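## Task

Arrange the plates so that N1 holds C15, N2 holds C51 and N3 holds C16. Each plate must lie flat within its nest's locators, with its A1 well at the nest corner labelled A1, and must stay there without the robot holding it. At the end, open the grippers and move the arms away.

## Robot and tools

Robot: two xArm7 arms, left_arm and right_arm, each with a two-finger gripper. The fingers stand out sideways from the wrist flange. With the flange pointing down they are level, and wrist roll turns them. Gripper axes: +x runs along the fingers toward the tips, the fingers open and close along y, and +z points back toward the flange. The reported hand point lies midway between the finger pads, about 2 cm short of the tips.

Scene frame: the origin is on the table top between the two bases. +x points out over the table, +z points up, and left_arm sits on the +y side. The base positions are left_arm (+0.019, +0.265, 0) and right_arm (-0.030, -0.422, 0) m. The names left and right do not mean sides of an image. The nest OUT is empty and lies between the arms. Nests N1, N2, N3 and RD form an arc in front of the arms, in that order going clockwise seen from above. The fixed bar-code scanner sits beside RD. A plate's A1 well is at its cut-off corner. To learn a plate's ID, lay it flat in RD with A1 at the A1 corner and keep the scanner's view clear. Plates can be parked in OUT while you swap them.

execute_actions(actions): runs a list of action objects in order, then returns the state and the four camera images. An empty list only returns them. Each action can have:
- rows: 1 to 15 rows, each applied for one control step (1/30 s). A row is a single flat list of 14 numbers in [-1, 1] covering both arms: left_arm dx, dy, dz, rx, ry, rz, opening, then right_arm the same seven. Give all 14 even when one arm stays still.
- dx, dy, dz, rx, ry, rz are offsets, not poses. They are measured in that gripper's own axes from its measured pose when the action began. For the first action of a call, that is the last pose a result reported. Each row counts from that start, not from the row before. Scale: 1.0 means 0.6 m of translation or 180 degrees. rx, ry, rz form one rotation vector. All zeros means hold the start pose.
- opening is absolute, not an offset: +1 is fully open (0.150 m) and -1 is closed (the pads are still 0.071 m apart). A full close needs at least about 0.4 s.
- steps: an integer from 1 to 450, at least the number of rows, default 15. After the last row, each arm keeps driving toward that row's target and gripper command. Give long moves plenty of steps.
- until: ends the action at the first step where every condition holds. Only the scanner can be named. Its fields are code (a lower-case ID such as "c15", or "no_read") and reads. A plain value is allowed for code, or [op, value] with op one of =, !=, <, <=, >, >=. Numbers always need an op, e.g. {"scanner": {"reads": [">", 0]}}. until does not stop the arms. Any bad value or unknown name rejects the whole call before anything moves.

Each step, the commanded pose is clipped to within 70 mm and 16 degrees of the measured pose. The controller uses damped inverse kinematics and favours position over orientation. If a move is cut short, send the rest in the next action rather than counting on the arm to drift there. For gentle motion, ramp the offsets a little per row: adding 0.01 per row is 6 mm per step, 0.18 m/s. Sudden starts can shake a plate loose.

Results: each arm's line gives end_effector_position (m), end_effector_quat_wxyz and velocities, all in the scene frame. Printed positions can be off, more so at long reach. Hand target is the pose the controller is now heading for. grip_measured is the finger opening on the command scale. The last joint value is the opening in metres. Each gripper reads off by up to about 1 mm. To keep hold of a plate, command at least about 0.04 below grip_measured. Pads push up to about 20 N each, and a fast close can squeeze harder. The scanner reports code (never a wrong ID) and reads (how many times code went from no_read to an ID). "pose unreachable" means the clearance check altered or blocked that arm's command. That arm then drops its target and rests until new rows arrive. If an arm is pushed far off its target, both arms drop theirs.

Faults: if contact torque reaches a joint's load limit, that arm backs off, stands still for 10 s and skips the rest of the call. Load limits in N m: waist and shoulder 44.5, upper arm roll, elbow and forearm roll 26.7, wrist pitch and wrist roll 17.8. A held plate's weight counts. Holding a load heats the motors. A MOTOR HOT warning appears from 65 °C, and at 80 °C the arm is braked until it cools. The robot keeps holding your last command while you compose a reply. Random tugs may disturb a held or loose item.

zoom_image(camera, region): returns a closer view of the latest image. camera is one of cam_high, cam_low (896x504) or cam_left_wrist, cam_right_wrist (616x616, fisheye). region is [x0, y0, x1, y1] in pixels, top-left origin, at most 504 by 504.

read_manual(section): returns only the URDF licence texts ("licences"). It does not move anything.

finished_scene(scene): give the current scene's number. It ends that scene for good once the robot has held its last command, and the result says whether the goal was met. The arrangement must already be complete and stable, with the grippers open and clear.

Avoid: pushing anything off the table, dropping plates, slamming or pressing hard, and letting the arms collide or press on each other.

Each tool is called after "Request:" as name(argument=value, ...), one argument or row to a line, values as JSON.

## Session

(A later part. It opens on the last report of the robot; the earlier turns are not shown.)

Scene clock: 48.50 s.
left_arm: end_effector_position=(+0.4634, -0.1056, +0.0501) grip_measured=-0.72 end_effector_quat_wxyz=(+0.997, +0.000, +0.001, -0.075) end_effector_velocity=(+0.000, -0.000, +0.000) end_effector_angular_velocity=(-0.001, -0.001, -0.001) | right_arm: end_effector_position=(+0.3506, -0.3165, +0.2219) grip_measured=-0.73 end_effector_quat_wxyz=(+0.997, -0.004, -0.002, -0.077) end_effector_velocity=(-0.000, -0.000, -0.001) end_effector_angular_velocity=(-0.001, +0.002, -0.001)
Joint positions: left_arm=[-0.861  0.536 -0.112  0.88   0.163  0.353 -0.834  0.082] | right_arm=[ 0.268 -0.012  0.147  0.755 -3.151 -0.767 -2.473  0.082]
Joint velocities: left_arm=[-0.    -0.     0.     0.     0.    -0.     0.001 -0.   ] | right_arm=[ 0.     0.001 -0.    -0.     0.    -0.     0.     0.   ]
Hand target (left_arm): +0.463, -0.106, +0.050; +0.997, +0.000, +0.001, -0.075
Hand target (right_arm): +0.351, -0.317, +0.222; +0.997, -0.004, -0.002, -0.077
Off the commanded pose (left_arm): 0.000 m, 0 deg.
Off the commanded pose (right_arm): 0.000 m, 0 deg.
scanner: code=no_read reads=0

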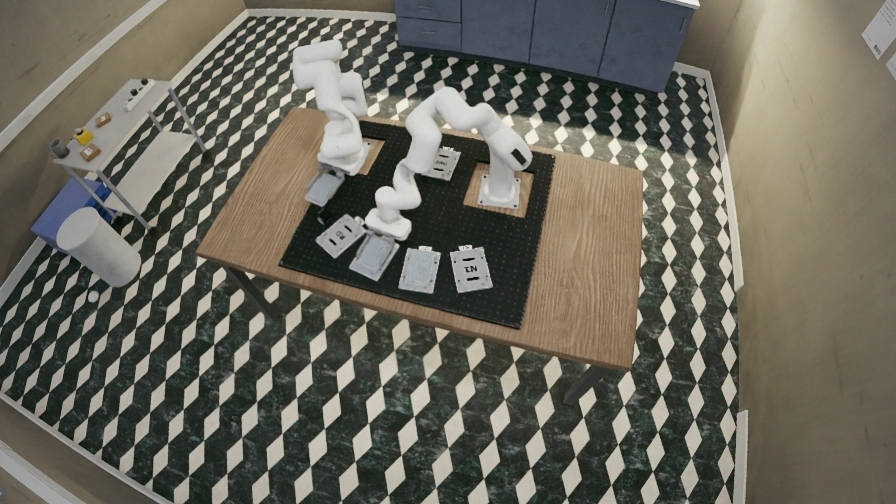

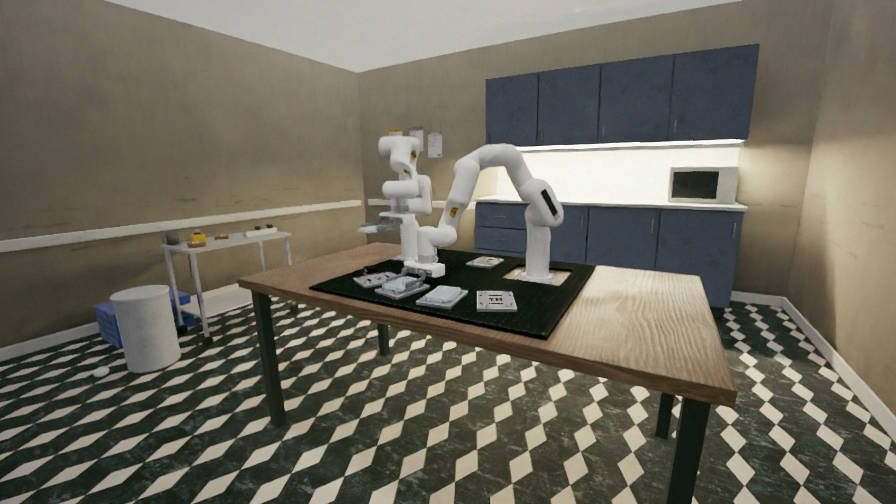

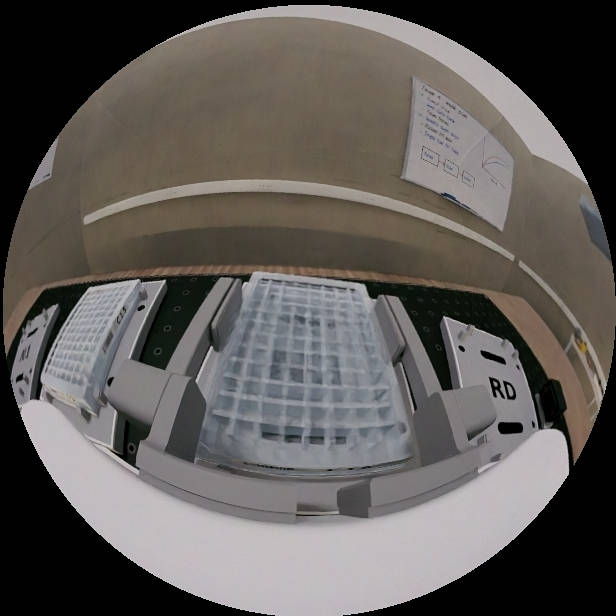

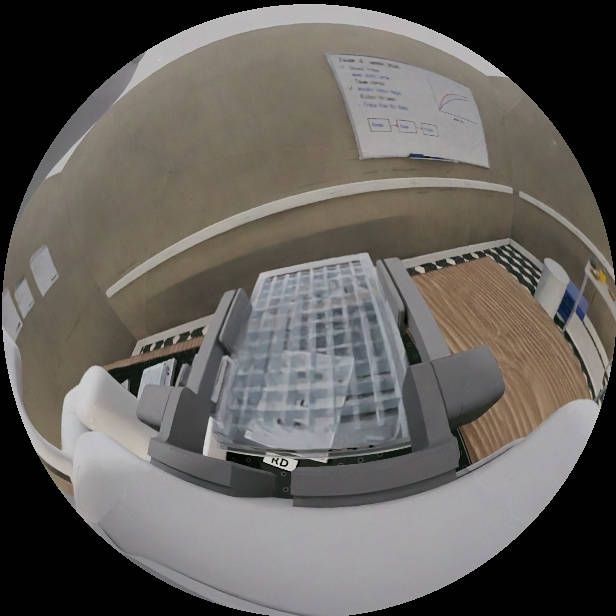

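Request:
execute_actions(
  actions=[
    {"rows": [[-0.0033,0,0,0,0,0,-1, 0,0,0,0,0,0,-1]], "steps": 10},
    {"rows": [[0,0,-0.002,0,0,0,-1, 0,0,0,0,0,0,-1],[0,0,-0.004,0,0,0,-1, 0,0,0,0,0,0,-1],[0,0,-0.006,0,0,0,-1, 0,0,0,0,0,0,-1],[0,0,-0.008,0,0,0,-1, 0,0,0,0,0,0,-1],[0,0,-0.01,0,0,0,-1, 0,0,0,0,0,0,-1],[0,0,-0.012,0,0,0,-1, 0,0,0,0,0,0,-1],[0,0,-0.014,0,0,0,-1, 0,0,0,0,0,0,-1],[0,0,-0.0152,0,0,0,-1, 0,0,0,0,0,0,-1]], "steps": 25},
  ],
)

Request:
zoom_image(
  camera="cam_left_wrist",
  region=[150, 260, 470, 500],
)

Request:
zoom_image(
  camera="cam_low",
  region=[350, 255, 470, 310],
)

Scene clock: 50.00 s.
left_arm: end_effector_position=(+0.4628, -0.1062, +0.0433) grip_measured=-0.72 end_effector_quat_wxyz=(+0.997, -0.002, -0.001, -0.075) end_effector_velocity=(-0.000, -0.001, -0.001) end_effector_angular_velocity=(+0.001, +0.001, -0.002) | right_arm: end_effector_position=(+0.3506, -0.3165, +0.2219) grip_measured=-0.73 end_effector_quat_wxyz=(+0.997, -0.004, -0.002, -0.077) end_effector_velocity=(-0.000, -0.000, +0.000) end_effector_angular_velocity=(+0.001, -0.000, -0.002)
Joint positions: left_arm=[-0.869  0.558 -0.105  0.883  0.171  0.328 -0.842  0.082] | right_arm=[ 0.268 -0.012  0.147  0.755 -3.151 -0.767 -2.473  0.082]
Joint velocities: left_arm=[-0.001  0.002 -0.     0.001  0.001  0.     0.    -0.   ] | right_arm=[-0.001 -0.001  0.     0.     0.002 -0.    -0.     0.   ]
Hand target (left_arm): +0.462, -0.106, +0.041; +0.997, -0.000, +0.001, -0.075
Hand target (right_arm): +0.351, -0.317, +0.222; +0.997, -0.004, -0.002, -0.077
Off the commanded pose (left_arm): 0.002 m, 0 deg.
Off the commanded pose (right_arm): 0.000 m, 0 deg.
scanner: code=no_read reads=0

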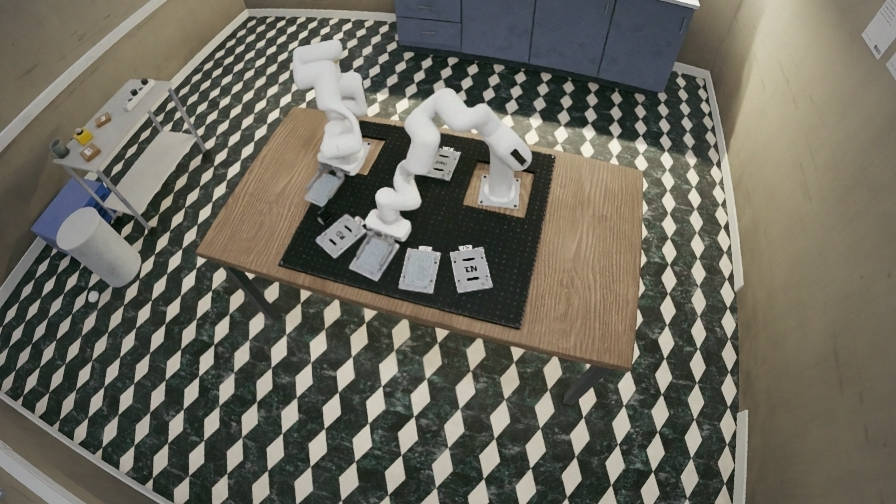

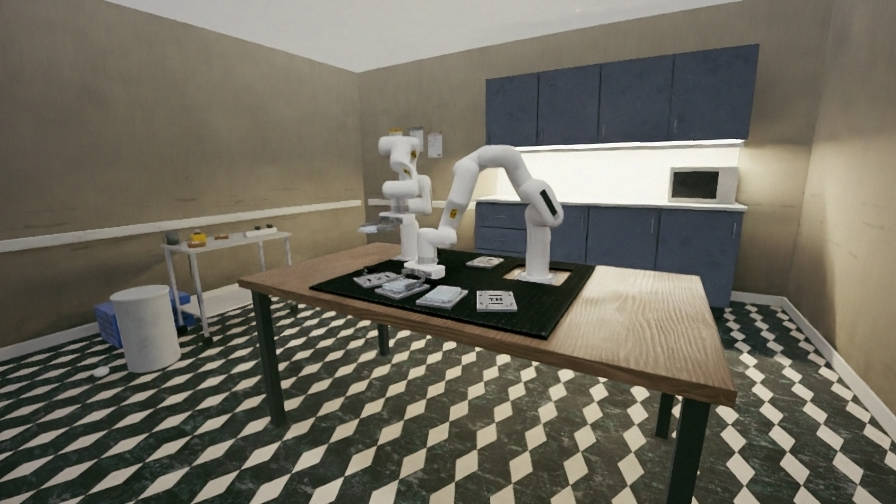

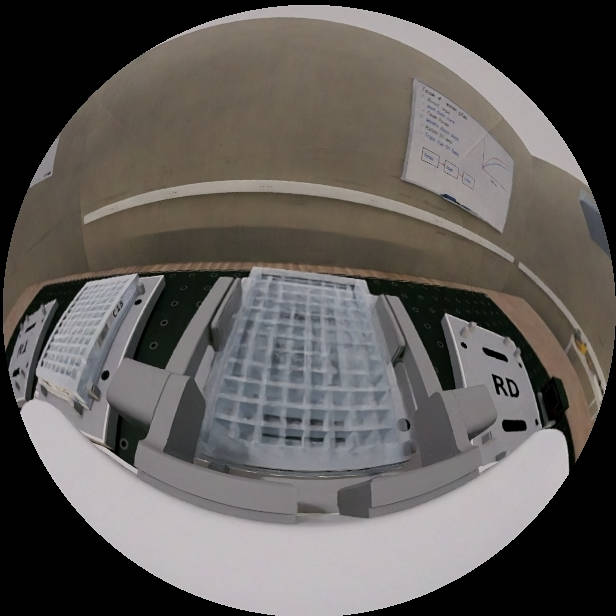

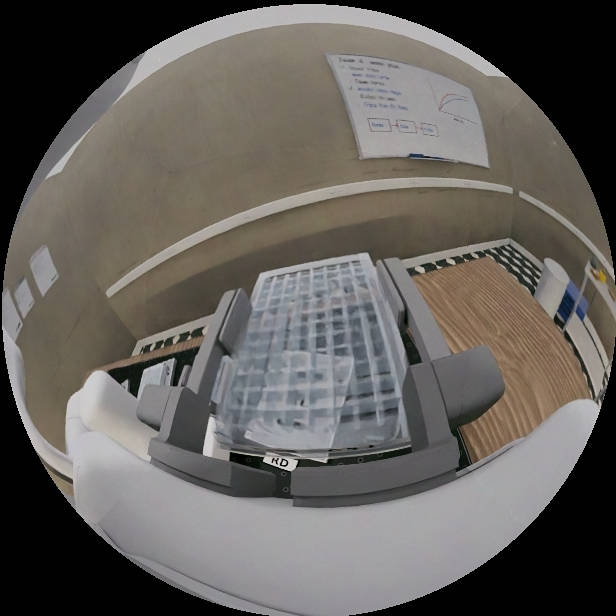

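Region (150, 260, 470, 500) of cam_left_wrist's 616x616 image, scaled by 1.575, with more detail than that image has; it fills the top 378 rows of this view, and the rest is white.

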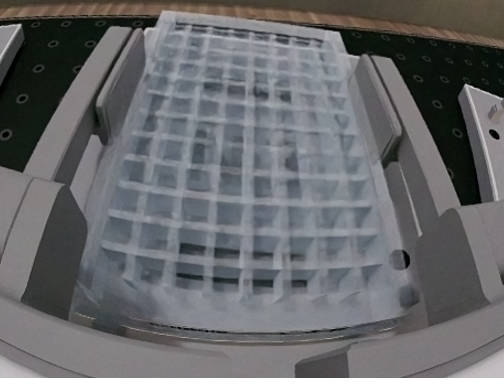

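Region (350, 255, 470, 310) of cam_low's 896x504 image, scaled by 4.200, with more detail than that image has; it fills the top 231 rows of this view, and the rest is white.

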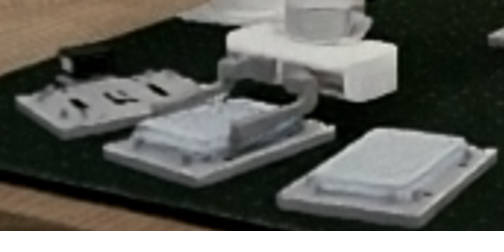

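Request:
execute_actions(
  actions=[
    {"rows": [[-0.001,0,0.002,0,0,0,-1, 0,0,0,0,0,0,-1],[-0.002,0,0.002,0,0,0,-1, 0,0,0,0,0,0,-1],[-0.003,0,0.002,0,0,0,-1, 0,0,0,0,0,0,-1],[-0.004,0,0.002,0,0,0,-1, 0,0,0,0,0,0,-1],[-0.005,0,0.002,0,0,0,-1, 0,0,0,0,0,0,-1],[-0.006,0,0.002,0,0,0,-1, 0,0,0,0,0,0,-1]], "steps": 20},
    {"rows": [[0,0,-0.002,0,0,0,-1, 0,0,0,0,0,0,-1],[0,0,-0.004,0,0,0,-1, 0,0,0,0,0,0,-1],[0,0,-0.006,0,0,0,-1, 0,0,0,0,0,0,-1]], "steps": 20},
  ],
)

Request:
zoom_image(
  camera="cam_left_wrist",
  region=[150, 260, 470, 500],
)

Request:
zoom_image(
  camera="cam_low",
  region=[350, 255, 470, 310],
)

Scene clock: 51.57 s.
left_arm: end_effector_position=(+0.4610, -0.1059, +0.0430) grip_measured=-0.72 end_effector_quat_wxyz=(+0.997, -0.003, -0.003, -0.074) end_effector_velocity=(+0.001, +0.000, +0.001) end_effector_angular_velocity=(-0.001, -0.002, -0.000) | right_arm: end_effector_position=(+0.3506, -0.3165, +0.2219) grip_measured=-0.73 end_effector_quat_wxyz=(+0.997, -0.004, -0.002, -0.077) end_effector_velocity=(+0.000, -0.000, +0.000) end_effector_angular_velocity=(+0.001, -0.001, -0.001)
Joint positions: left_arm=[-0.875  0.558 -0.101  0.877  0.172  0.317 -0.848  0.082] | right_arm=[ 0.268 -0.012  0.147  0.755 -3.151 -0.767 -2.473  0.082]
Joint velocities: left_arm=[ 0.001 -0.002 -0.    -0.     0.001  0.     0.001 -0.   ] | right_arm=[-0.001 -0.001 -0.    -0.     0.     0.    -0.     0.   ]
Hand target (left_arm): +0.460, -0.106, +0.041; +0.997, -0.002, -0.002, -0.074
Hand target (right_arm): +0.351, -0.317, +0.222; +0.997, -0.004, -0.002, -0.077
Off the commanded pose (left_arm): 0.002 m, 0 deg.
Off the commanded pose (right_arm): 0.000 m, 0 deg.
scanner: code=no_read reads=0

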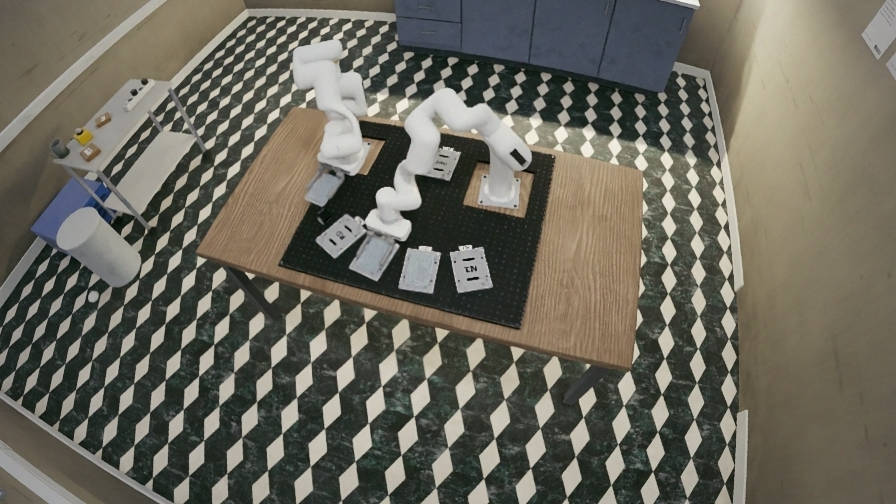

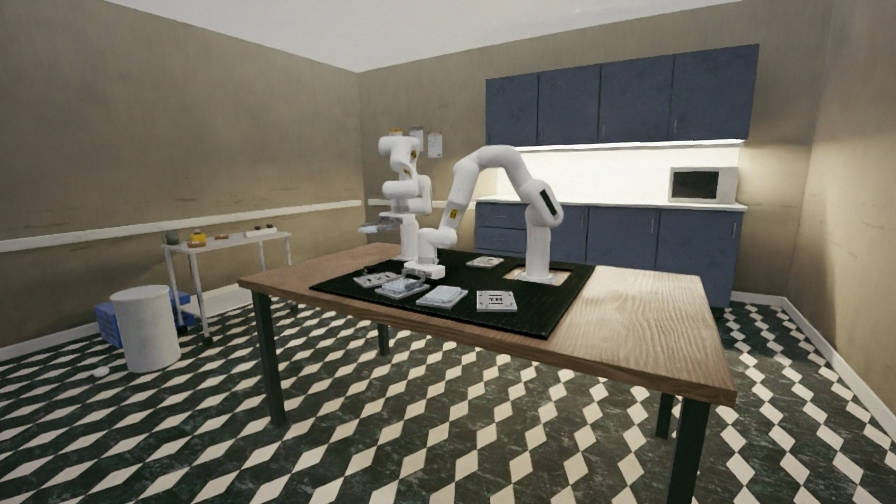

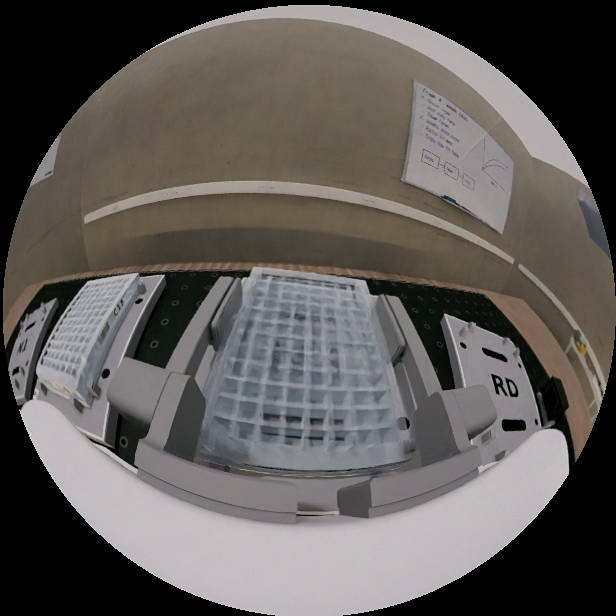

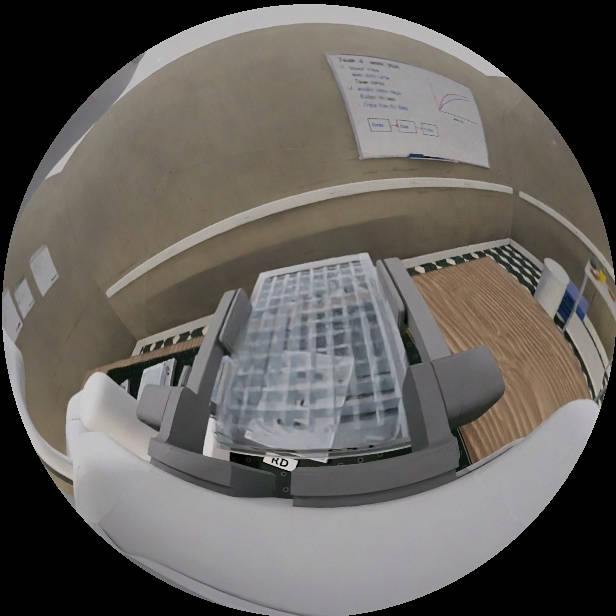

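Region (150, 260, 470, 500) of cam_left_wrist's 616x616 image, scaled by 1.575, with more detail than that image has; it fills the top 378 rows of this view, and the rest is white.

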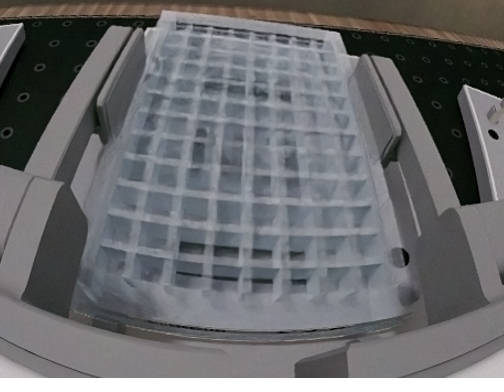

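Region (350, 255, 470, 310) of cam_low's 896x504 image, scaled by 4.200, with more detail than that image has; it fills the top 231 rows of this view, and the rest is white.

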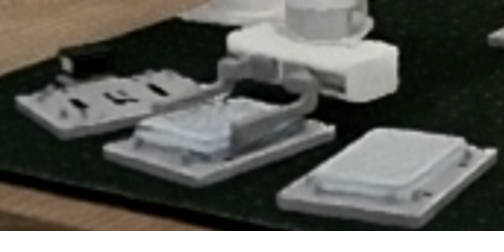

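Request:
execute_actions(
  actions=[
    {"rows": [[0,0,0.003,0,0,0,-1, 0,0,0,0,0,0,-1],[0,0,0.006,0,0,0,-1, 0,0,0,0,0,0,-1],[0,0,0.009,0,0,0,-1, 0,0,0,0,0,0,-1]], "steps": 15},
    {"rows": [[-0.002,0,0,0,0,0,-1, 0,0,0,0,0,0,-1],[-0.004,0,0,0,0,0,-1, 0,0,0,0,0,0,-1],[-0.006,0,0,0,0,0,-1, 0,0,0,0,0,0,-1]], "steps": 15},
    {"rows": [[0,0,-0.002,0,0,0,-1, 0,0,0,0,0,0,-1],[0,0,-0.004,0,0,0,-1, 0,0,0,0,0,0,-1],[0,0,-0.006,0,0,0,-1, 0,0,0,0,0,0,-1],[0,0,-0.008,0,0,0,-1, 0,0,0,0,0,0,-1],[0,0,-0.010,0,0,0,-1, 0,0,0,0,0,0,-1],[0,0,-0.0115,0,0,0,-1, 0,0,0,0,0,0,-1]], "steps": 22},
  ],
)

Request:
zoom_image(
  camera="cam_left_wrist",
  region=[150, 260, 470, 500],
)

Request:
zoom_image(
  camera="cam_low",
  region=[350, 255, 470, 310],
)

Scene clock: 53.57 s.
left_arm: end_effector_position=(+0.4578, -0.1070, +0.0420) grip_measured=-0.70 end_effector_quat_wxyz=(+0.997, -0.004, -0.004, -0.075) end_effector_velocity=(+0.001, +0.001, -0.000) end_effector_angular_velocity=(+0.000, -0.000, +0.001) | right_arm: end_effector_position=(+0.3506, -0.3165, +0.2219) grip_measured=-0.73 end_effector_quat_wxyz=(+0.997, -0.004, -0.002, -0.077) end_effector_velocity=(+0.000, +0.000, -0.000) end_effector_angular_velocity=(-0.001, +0.000, +0.003)
Joint positions: left_arm=[-0.883  0.559 -0.099  0.871  0.173  0.308 -0.853  0.083] | right_arm=[ 0.268 -0.012  0.147  0.755 -3.151 -0.767 -2.473  0.082]
Joint velocities: left_arm=[ 0.002  0.002  0.     0.001  0.001 -0.     0.    -0.   ] | right_arm=[ 0.     0.    -0.     0.    -0.001 -0.    -0.002 -0.   ]
Hand target (left_arm): +0.458, -0.106, +0.041; +0.997, -0.003, -0.003, -0.074
Hand target (right_arm): +0.351, -0.317, +0.222; +0.997, -0.004, -0.002, -0.077
Off the commanded pose (left_arm): 0.001 m, 0 deg.
Off the commanded pose (right_arm): 0.000 m, 0 deg.
scanner: code=no_read reads=0

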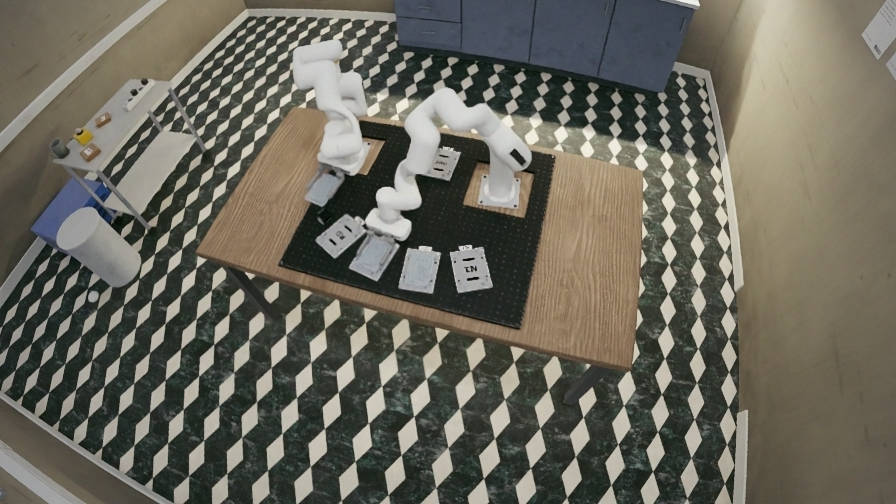

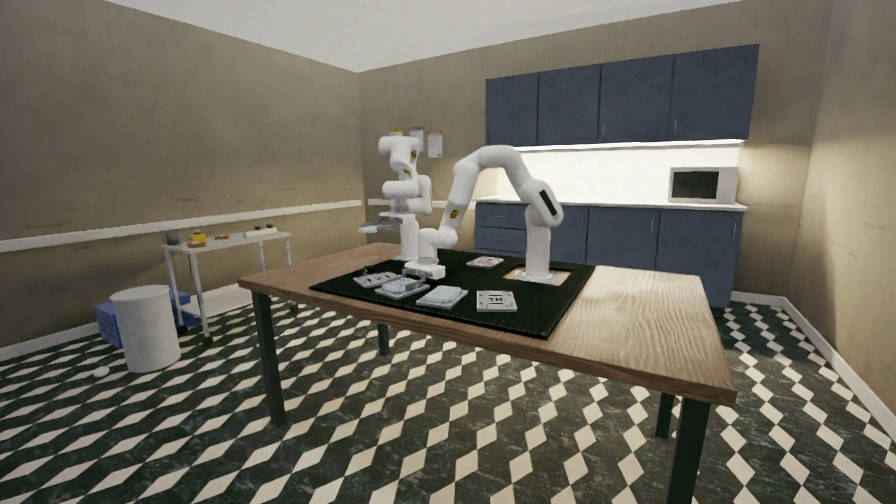

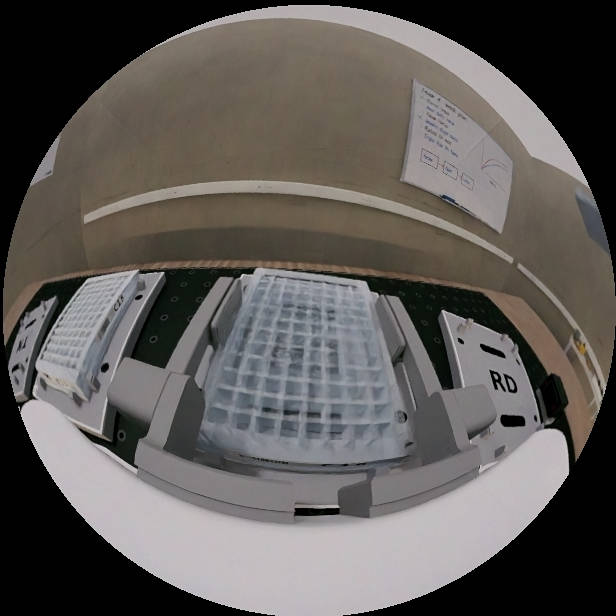

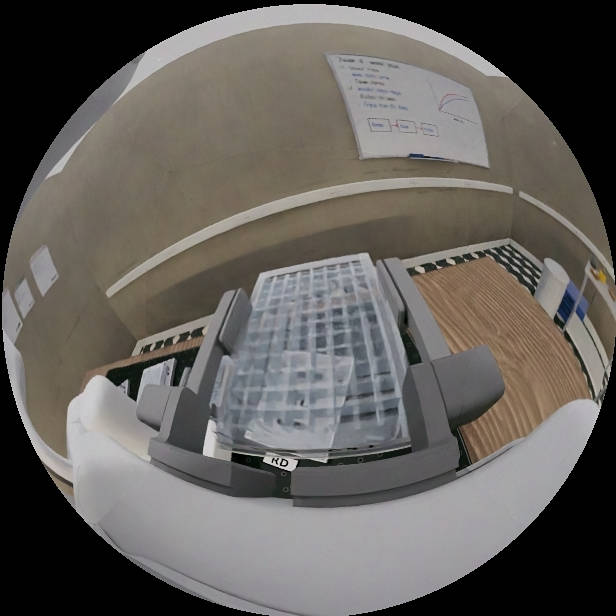

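Region (150, 260, 470, 500) of cam_left_wrist's 616x616 image, scaled by 1.575, with more detail than that image has; it fills the top 378 rows of this view, and the rest is white.

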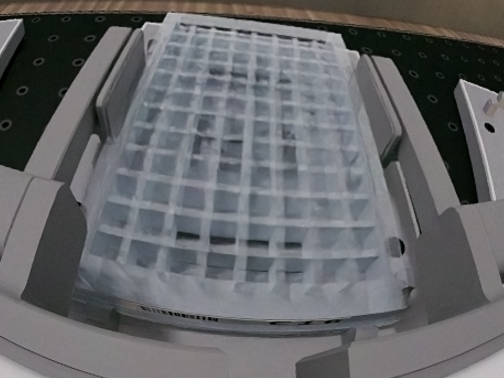

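Region (350, 255, 470, 310) of cam_low's 896x504 image, scaled by 4.200, with more detail than that image has; it fills the top 231 rows of this view, and the rest is white.

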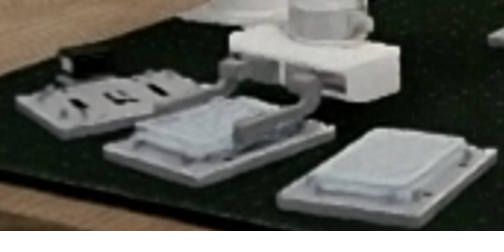

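Request:
execute_actions(
  actions=[
    {"rows": [[0,0,0,0,0,0,-0.7, 0,0,0,0,0,0,-1],[0,0,0,0,0,0,-0.6, 0,0,0,0,0,0,-1],[0,0,0,0,0,0,-0.5, 0,0,0,0,0,0,-1],[0,0,0,0,0,0,-0.3, 0,0,0,0,0,0,-1],[0,0,0,0,0,0,0, 0,0,0,0,0,0,-1],[0,0,0,0,0,0,0.4, 0,0,0,0,0,0,-1]], "steps": 20},
    {"rows": [[-0.03,0,0.06,0,0,0,1, 0,0,0,0,0,0,-1]], "steps": 25},
  ],
)

Request:
zoom_image(
  camera="cam_left_wrist",
  region=[170, 260, 450, 480],
)

Request:
zoom_image(
  camera="cam_low",
  region=[350, 255, 470, 310],
)

Scene clock: 55.23 s.
left_arm: end_effector_position=(+0.4394, -0.1037, +0.0772) grip_measured=+1.00 end_effector_quat_wxyz=(+0.997, -0.003, -0.003, -0.075) end_effector_velocity=(-0.000, -0.001, +0.001) end_effector_angular_velocity=(-0.002, -0.001, -0.001) | right_arm: end_effector_position=(+0.3506, -0.3165, +0.2219) grip_measured=-0.73 end_effector_quat_wxyz=(+0.997, -0.004, -0.002, -0.077) end_effector_velocity=(+0.000, -0.000, +0.000) end_effector_angular_velocity=(-0.000, -0.001, -0.001)
Joint positions: left_arm=[-0.885  0.426 -0.128  0.795  0.148  0.367 -0.862  0.15 ] | right_arm=[ 0.268 -0.012  0.147  0.755 -3.151 -0.767 -2.473  0.082]
Joint velocities: left_arm=[-0.001 -0.002 -0.     0.     0.    -0.001 -0.     0.   ] | right_arm=[-0.    -0.    -0.    -0.    -0.     0.     0.001  0.   ]
Hand target (left_arm): +0.439, -0.104, +0.077; +0.997, -0.003, -0.003, -0.075
Hand target (right_arm): +0.351, -0.317, +0.222; +0.997, -0.004, -0.002, -0.077
Off the commanded pose (left_arm): 0.000 m, 0 deg.
Off the commanded pose (right_arm): 0.000 m, 0 deg.
scanner: code=no_read reads=0

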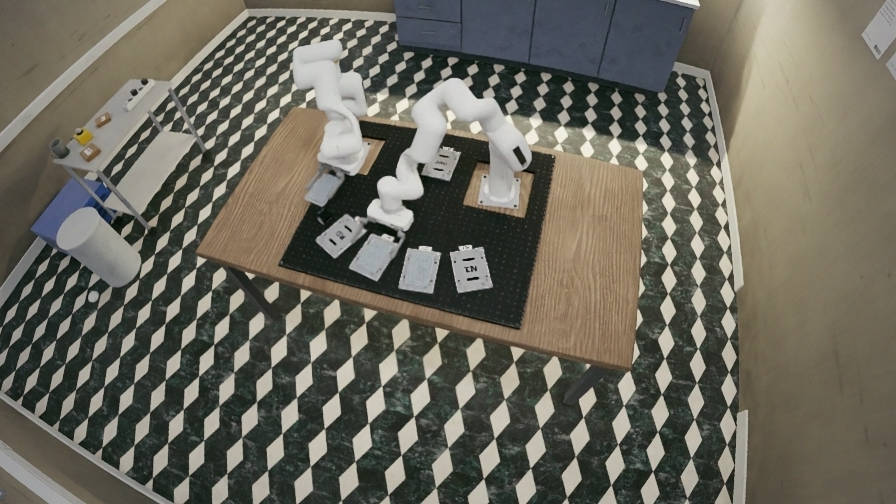

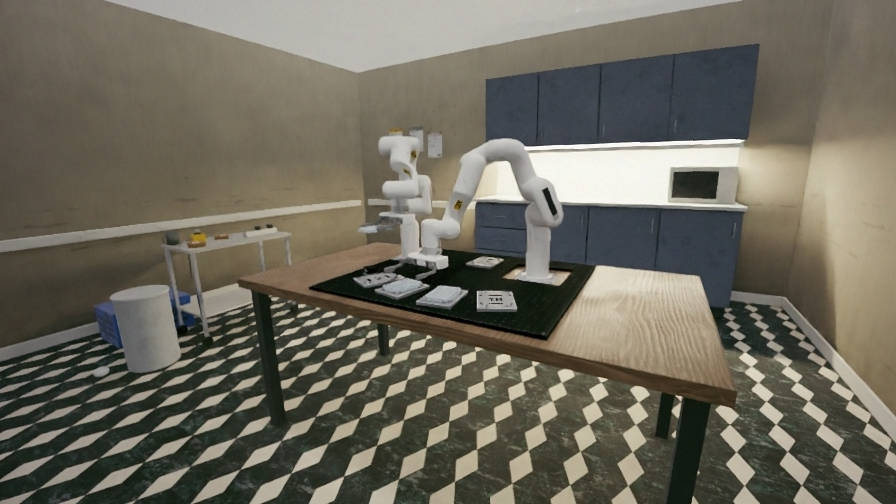

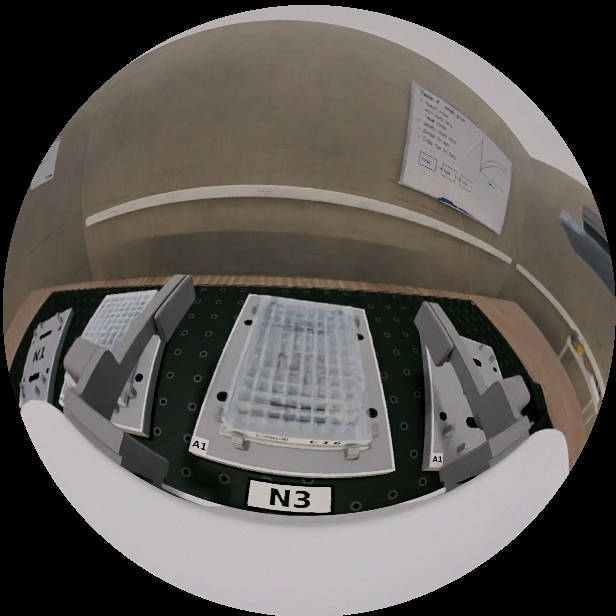

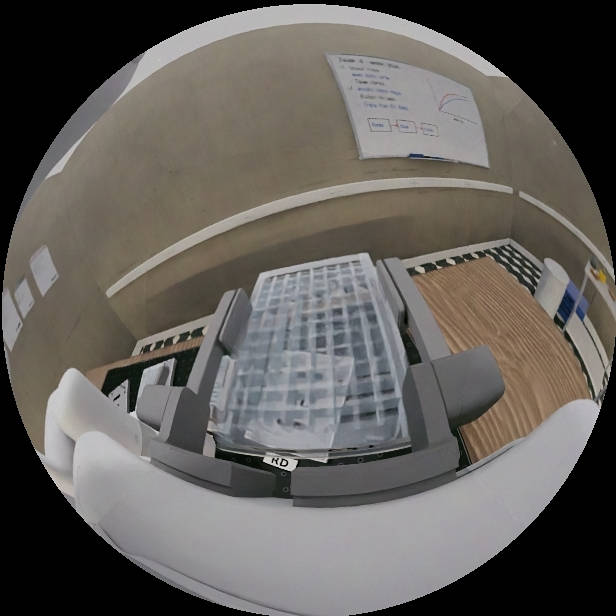

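Region (170, 260, 450, 480) of cam_left_wrist's 616x616 image, scaled by 1.800, with more detail than that image has; it fills the top 396 rows of this view, and the rest is white.

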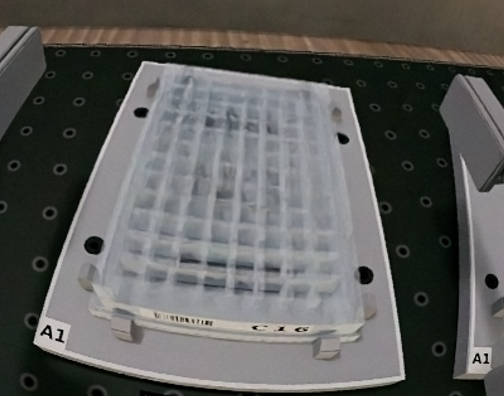

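Region (350, 255, 470, 310) of cam_low's 896x504 image, scaled by 4.200, with more detail than that image has; it fills the top 231 rows of this view, and the rest is white.

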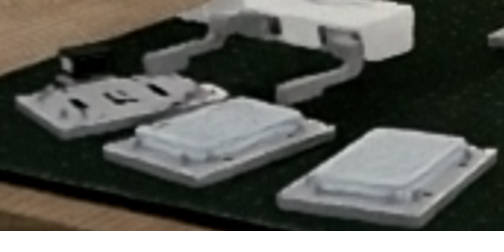

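Request:
execute_actions(
  actions=[
    {"rows": [[-0.0283,0.3053,0,0.002,0.002,0.0978,1, 0,0,0,0,0,0,-1]], "steps": 40},
  ],
)

Request:
zoom_image(
  camera="cam_left_wrist",
  region=[100, 250, 520, 500],
)

Scene clock: 56.93 s.
left_arm: end_effector_position=(+0.4493, +0.0797, +0.0754) grip_measured=+1.00 end_effector_quat_wxyz=(+0.997, -0.001, +0.001, +0.078) end_effector_velocity=(-0.000, -0.000, -0.000) end_effector_angular_velocity=(-0.000, +0.000, -0.002) | right_arm: end_effector_position=(+0.3506, -0.3165, +0.2219) grip_measured=-0.73 end_effector_quat_wxyz=(+0.997, -0.004, -0.002, -0.077) end_effector_velocity=(+0.000, -0.000, -0.000) end_effector_angular_velocity=(-0.002, +0.000, +0.002)
Joint positions: left_arm=[-0.697  0.25  -0.054  0.478  0.049  0.229 -0.827  0.15 ] | right_arm=[ 0.268 -0.012  0.147  0.755 -3.151 -0.767 -2.473  0.082]
Joint velocities: left_arm=[-0.    -0.    -0.    -0.    -0.    -0.     0.001  0.   ] | right_arm=[-0.     0.001  0.    -0.    -0.002  0.    -0.001  0.   ]
Hand target (left_arm): +0.449, +0.080, +0.075; +0.997, -0.001, +0.001, +0.078
Hand target (right_arm): +0.351, -0.317, +0.222; +0.997, -0.004, -0.002, -0.077
Off the commanded pose (left_arm): 0.001 m, 0 deg.
Off the commanded pose (right_arm): 0.000 m, 0 deg.
scanner: code=no_read reads=0

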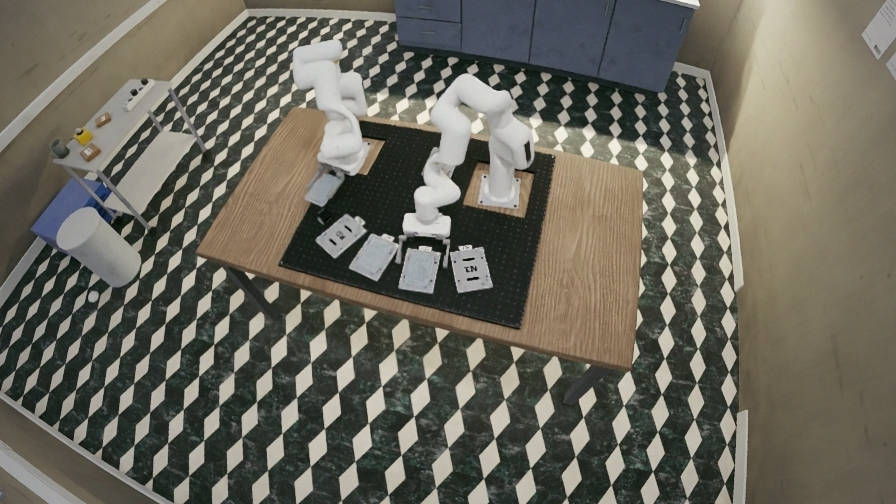

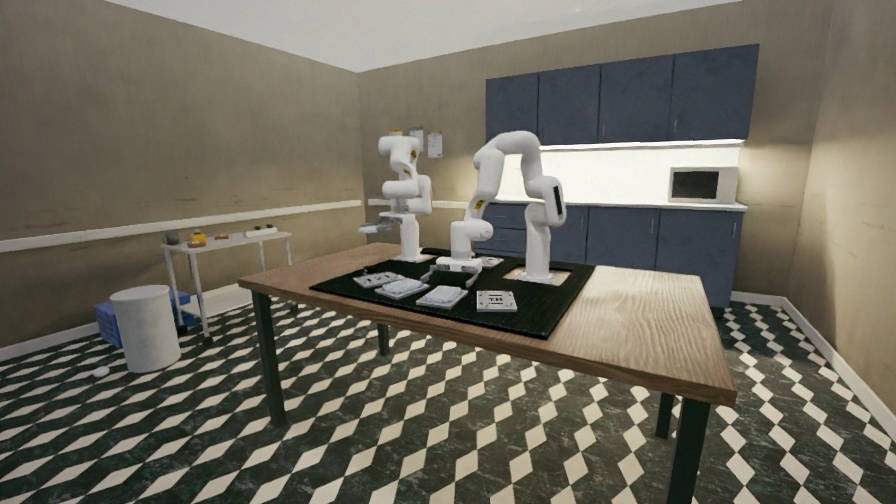

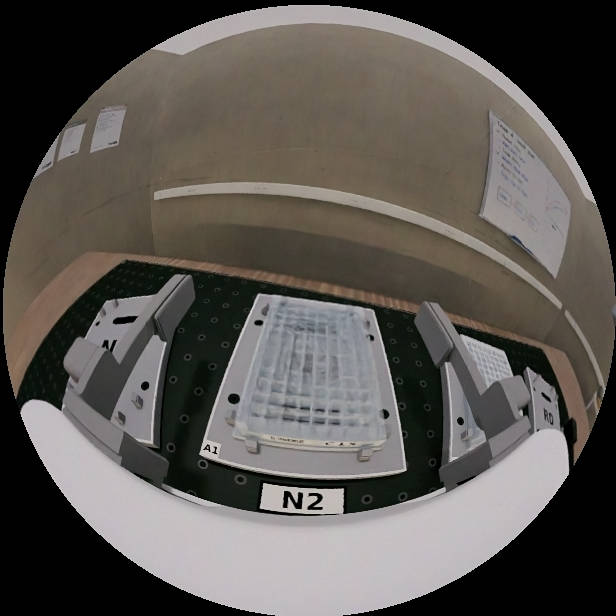

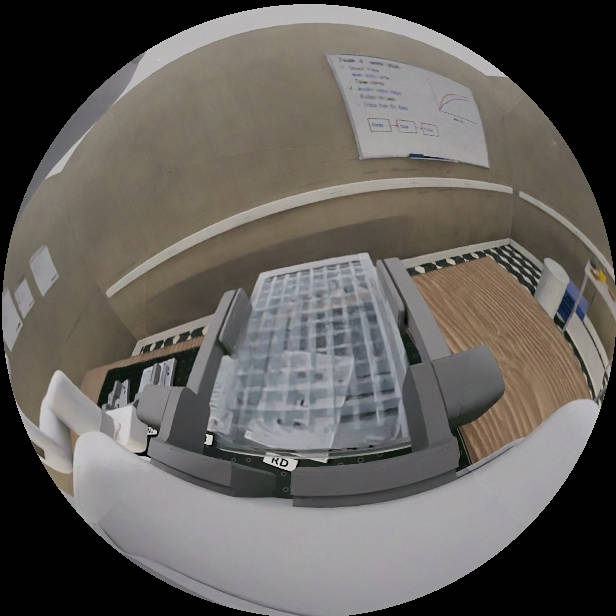

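Region (100, 250, 520, 500) of cam_left_wrist's 616x616 image, scaled by 1.200, with more detail than that image has; it fills the top 300 rows of this view, and the rest is white.

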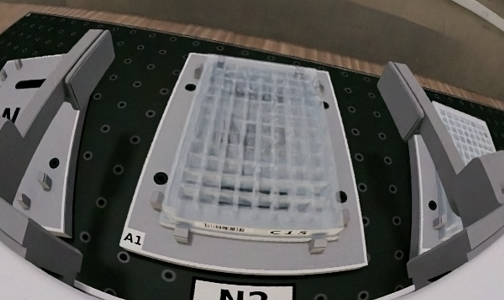

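Request:
execute_actions(
  actions=[
    {"rows": [[0.03,-0.0117,-0.0578,0,0,0,1, 0,0,0,0,0,0,-1]], "steps": 28},
    {"rows": [[0,0,0,0,0,0,0.6, 0,0,0,0,0,0,-1],[0,0,0,0,0,0,0.3, 0,0,0,0,0,0,-1],[0,0,0,0,0,0,0, 0,0,0,0,0,0,-1],[0,0,0,0,0,0,-0.3, 0,0,0,0,0,0,-1]], "steps": 14},
    {"rows": [[0,0,0,0,0,0,-0.4, 0,0,0,0,0,0,-1],[0,0,0,0,0,0,-0.5, 0,0,0,0,0,0,-1],[0,0,0,0,0,0,-0.55, 0,0,0,0,0,0,-1],[0,0,0,0,0,0,-0.6, 0,0,0,0,0,0,-1],[0,0,0,0,0,0,-0.65, 0,0,0,0,0,0,-1],[0,0,0,0,0,0,-0.7, 0,0,0,0,0,0,-1],[0,0,0,0,0,0,-0.75, 0,0,0,0,0,0,-1],[0,0,0,0,0,0,-0.8, 0,0,0,0,0,0,-1],[0,0,0,0,0,0,-0.85, 0,0,0,0,0,0,-1],[0,0,0,0,0,0,-0.9, 0,0,0,0,0,0,-1],[0,0,0,0,0,0,-0.95, 0,0,0,0,0,0,-1],[0,0,0,0,0,0,-1, 0,0,0,0,0,0,-1]], "steps": 25},
  ],
)

Request:
zoom_image(
  camera="cam_left_wrist",
  region=[150, 260, 470, 500],
)

Scene clock: 59.53 s.
left_arm: end_effector_position=(+0.4684, +0.0742, +0.0413) grip_measured=-0.69 end_effector_quat_wxyz=(+0.997, -0.002, +0.000, +0.077) end_effector_velocity=(+0.000, +0.001, -0.001) end_effector_angular_velocity=(+0.001, +0.001, +0.002) | right_arm: end_effector_position=(+0.3506, -0.3165, +0.2219) grip_measured=-0.73 end_effector_quat_wxyz=(+0.997, -0.004, -0.002, -0.077) end_effector_velocity=(-0.000, +0.000, +0.000) end_effector_angular_velocity=(+0.000, -0.000, -0.001)
Joint positions: left_arm=[-0.695  0.413 -0.033  0.566  0.069  0.152 -0.82   0.083] | right_arm=[ 0.268 -0.012  0.147  0.755 -3.151 -0.767 -2.473  0.082]
Joint velocities: left_arm=[ 0.002  0.001  0.    -0.    -0.     0.    -0.     0.   ] | right_arm=[ 0.     0.     0.     0.     0.     0.001  0.001 -0.   ]
Hand target (left_arm): +0.468, +0.075, +0.041; +0.997, -0.001, +0.001, +0.079
Hand target (right_arm): +0.351, -0.317, +0.222; +0.997, -0.004, -0.002, -0.077
Off the commanded pose (left_arm): 0.001 m, 0 deg.
Off the commanded pose (right_arm): 0.000 m, 0 deg.
scanner: code=no_read reads=0

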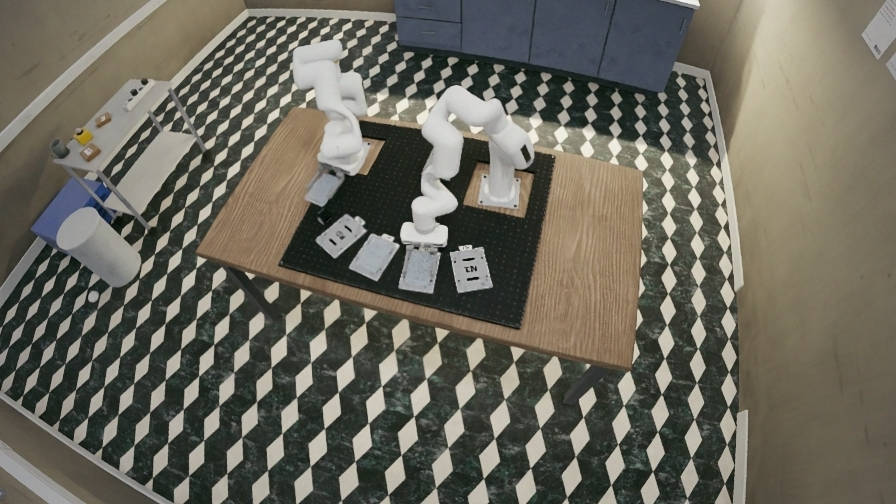

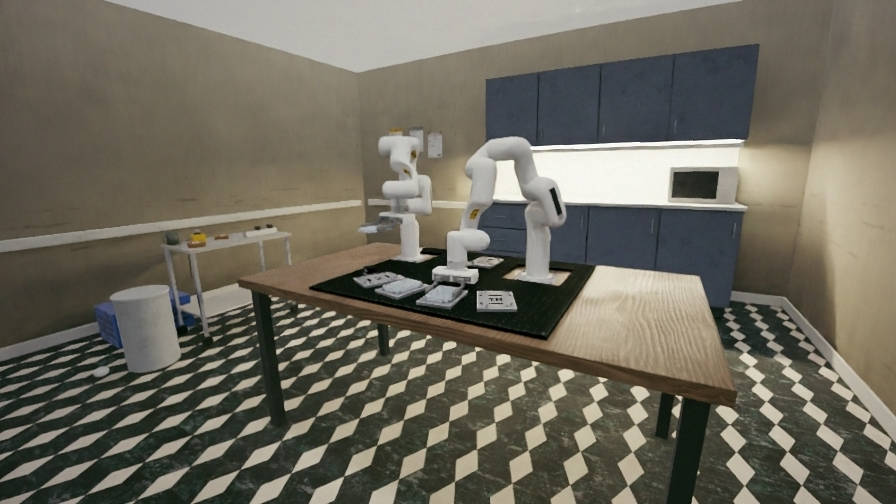

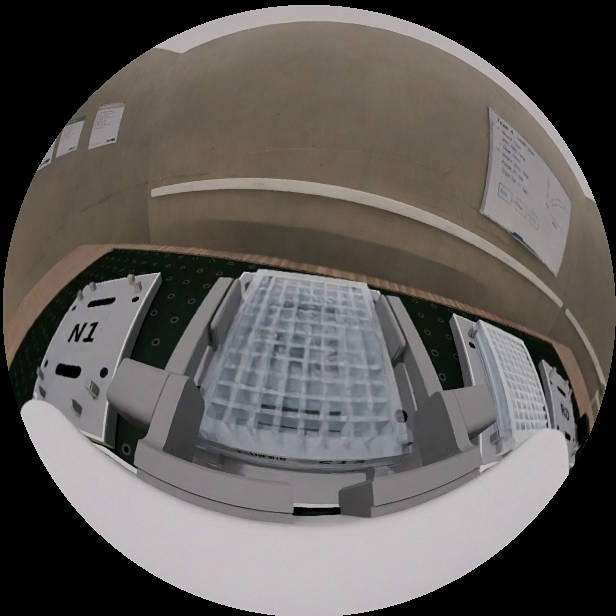

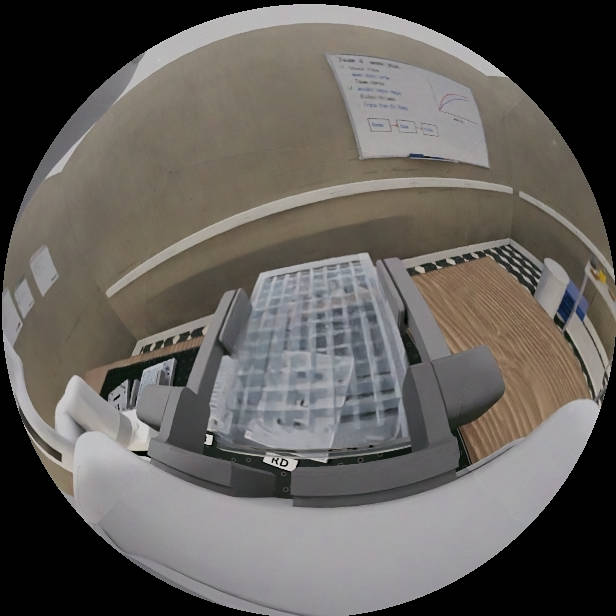

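Region (150, 260, 470, 500) of cam_left_wrist's 616x616 image, scaled by 1.575, with more detail than that image has; it fills the top 378 rows of this view, and the rest is white.

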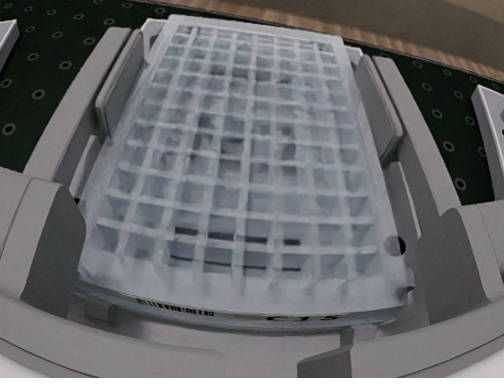

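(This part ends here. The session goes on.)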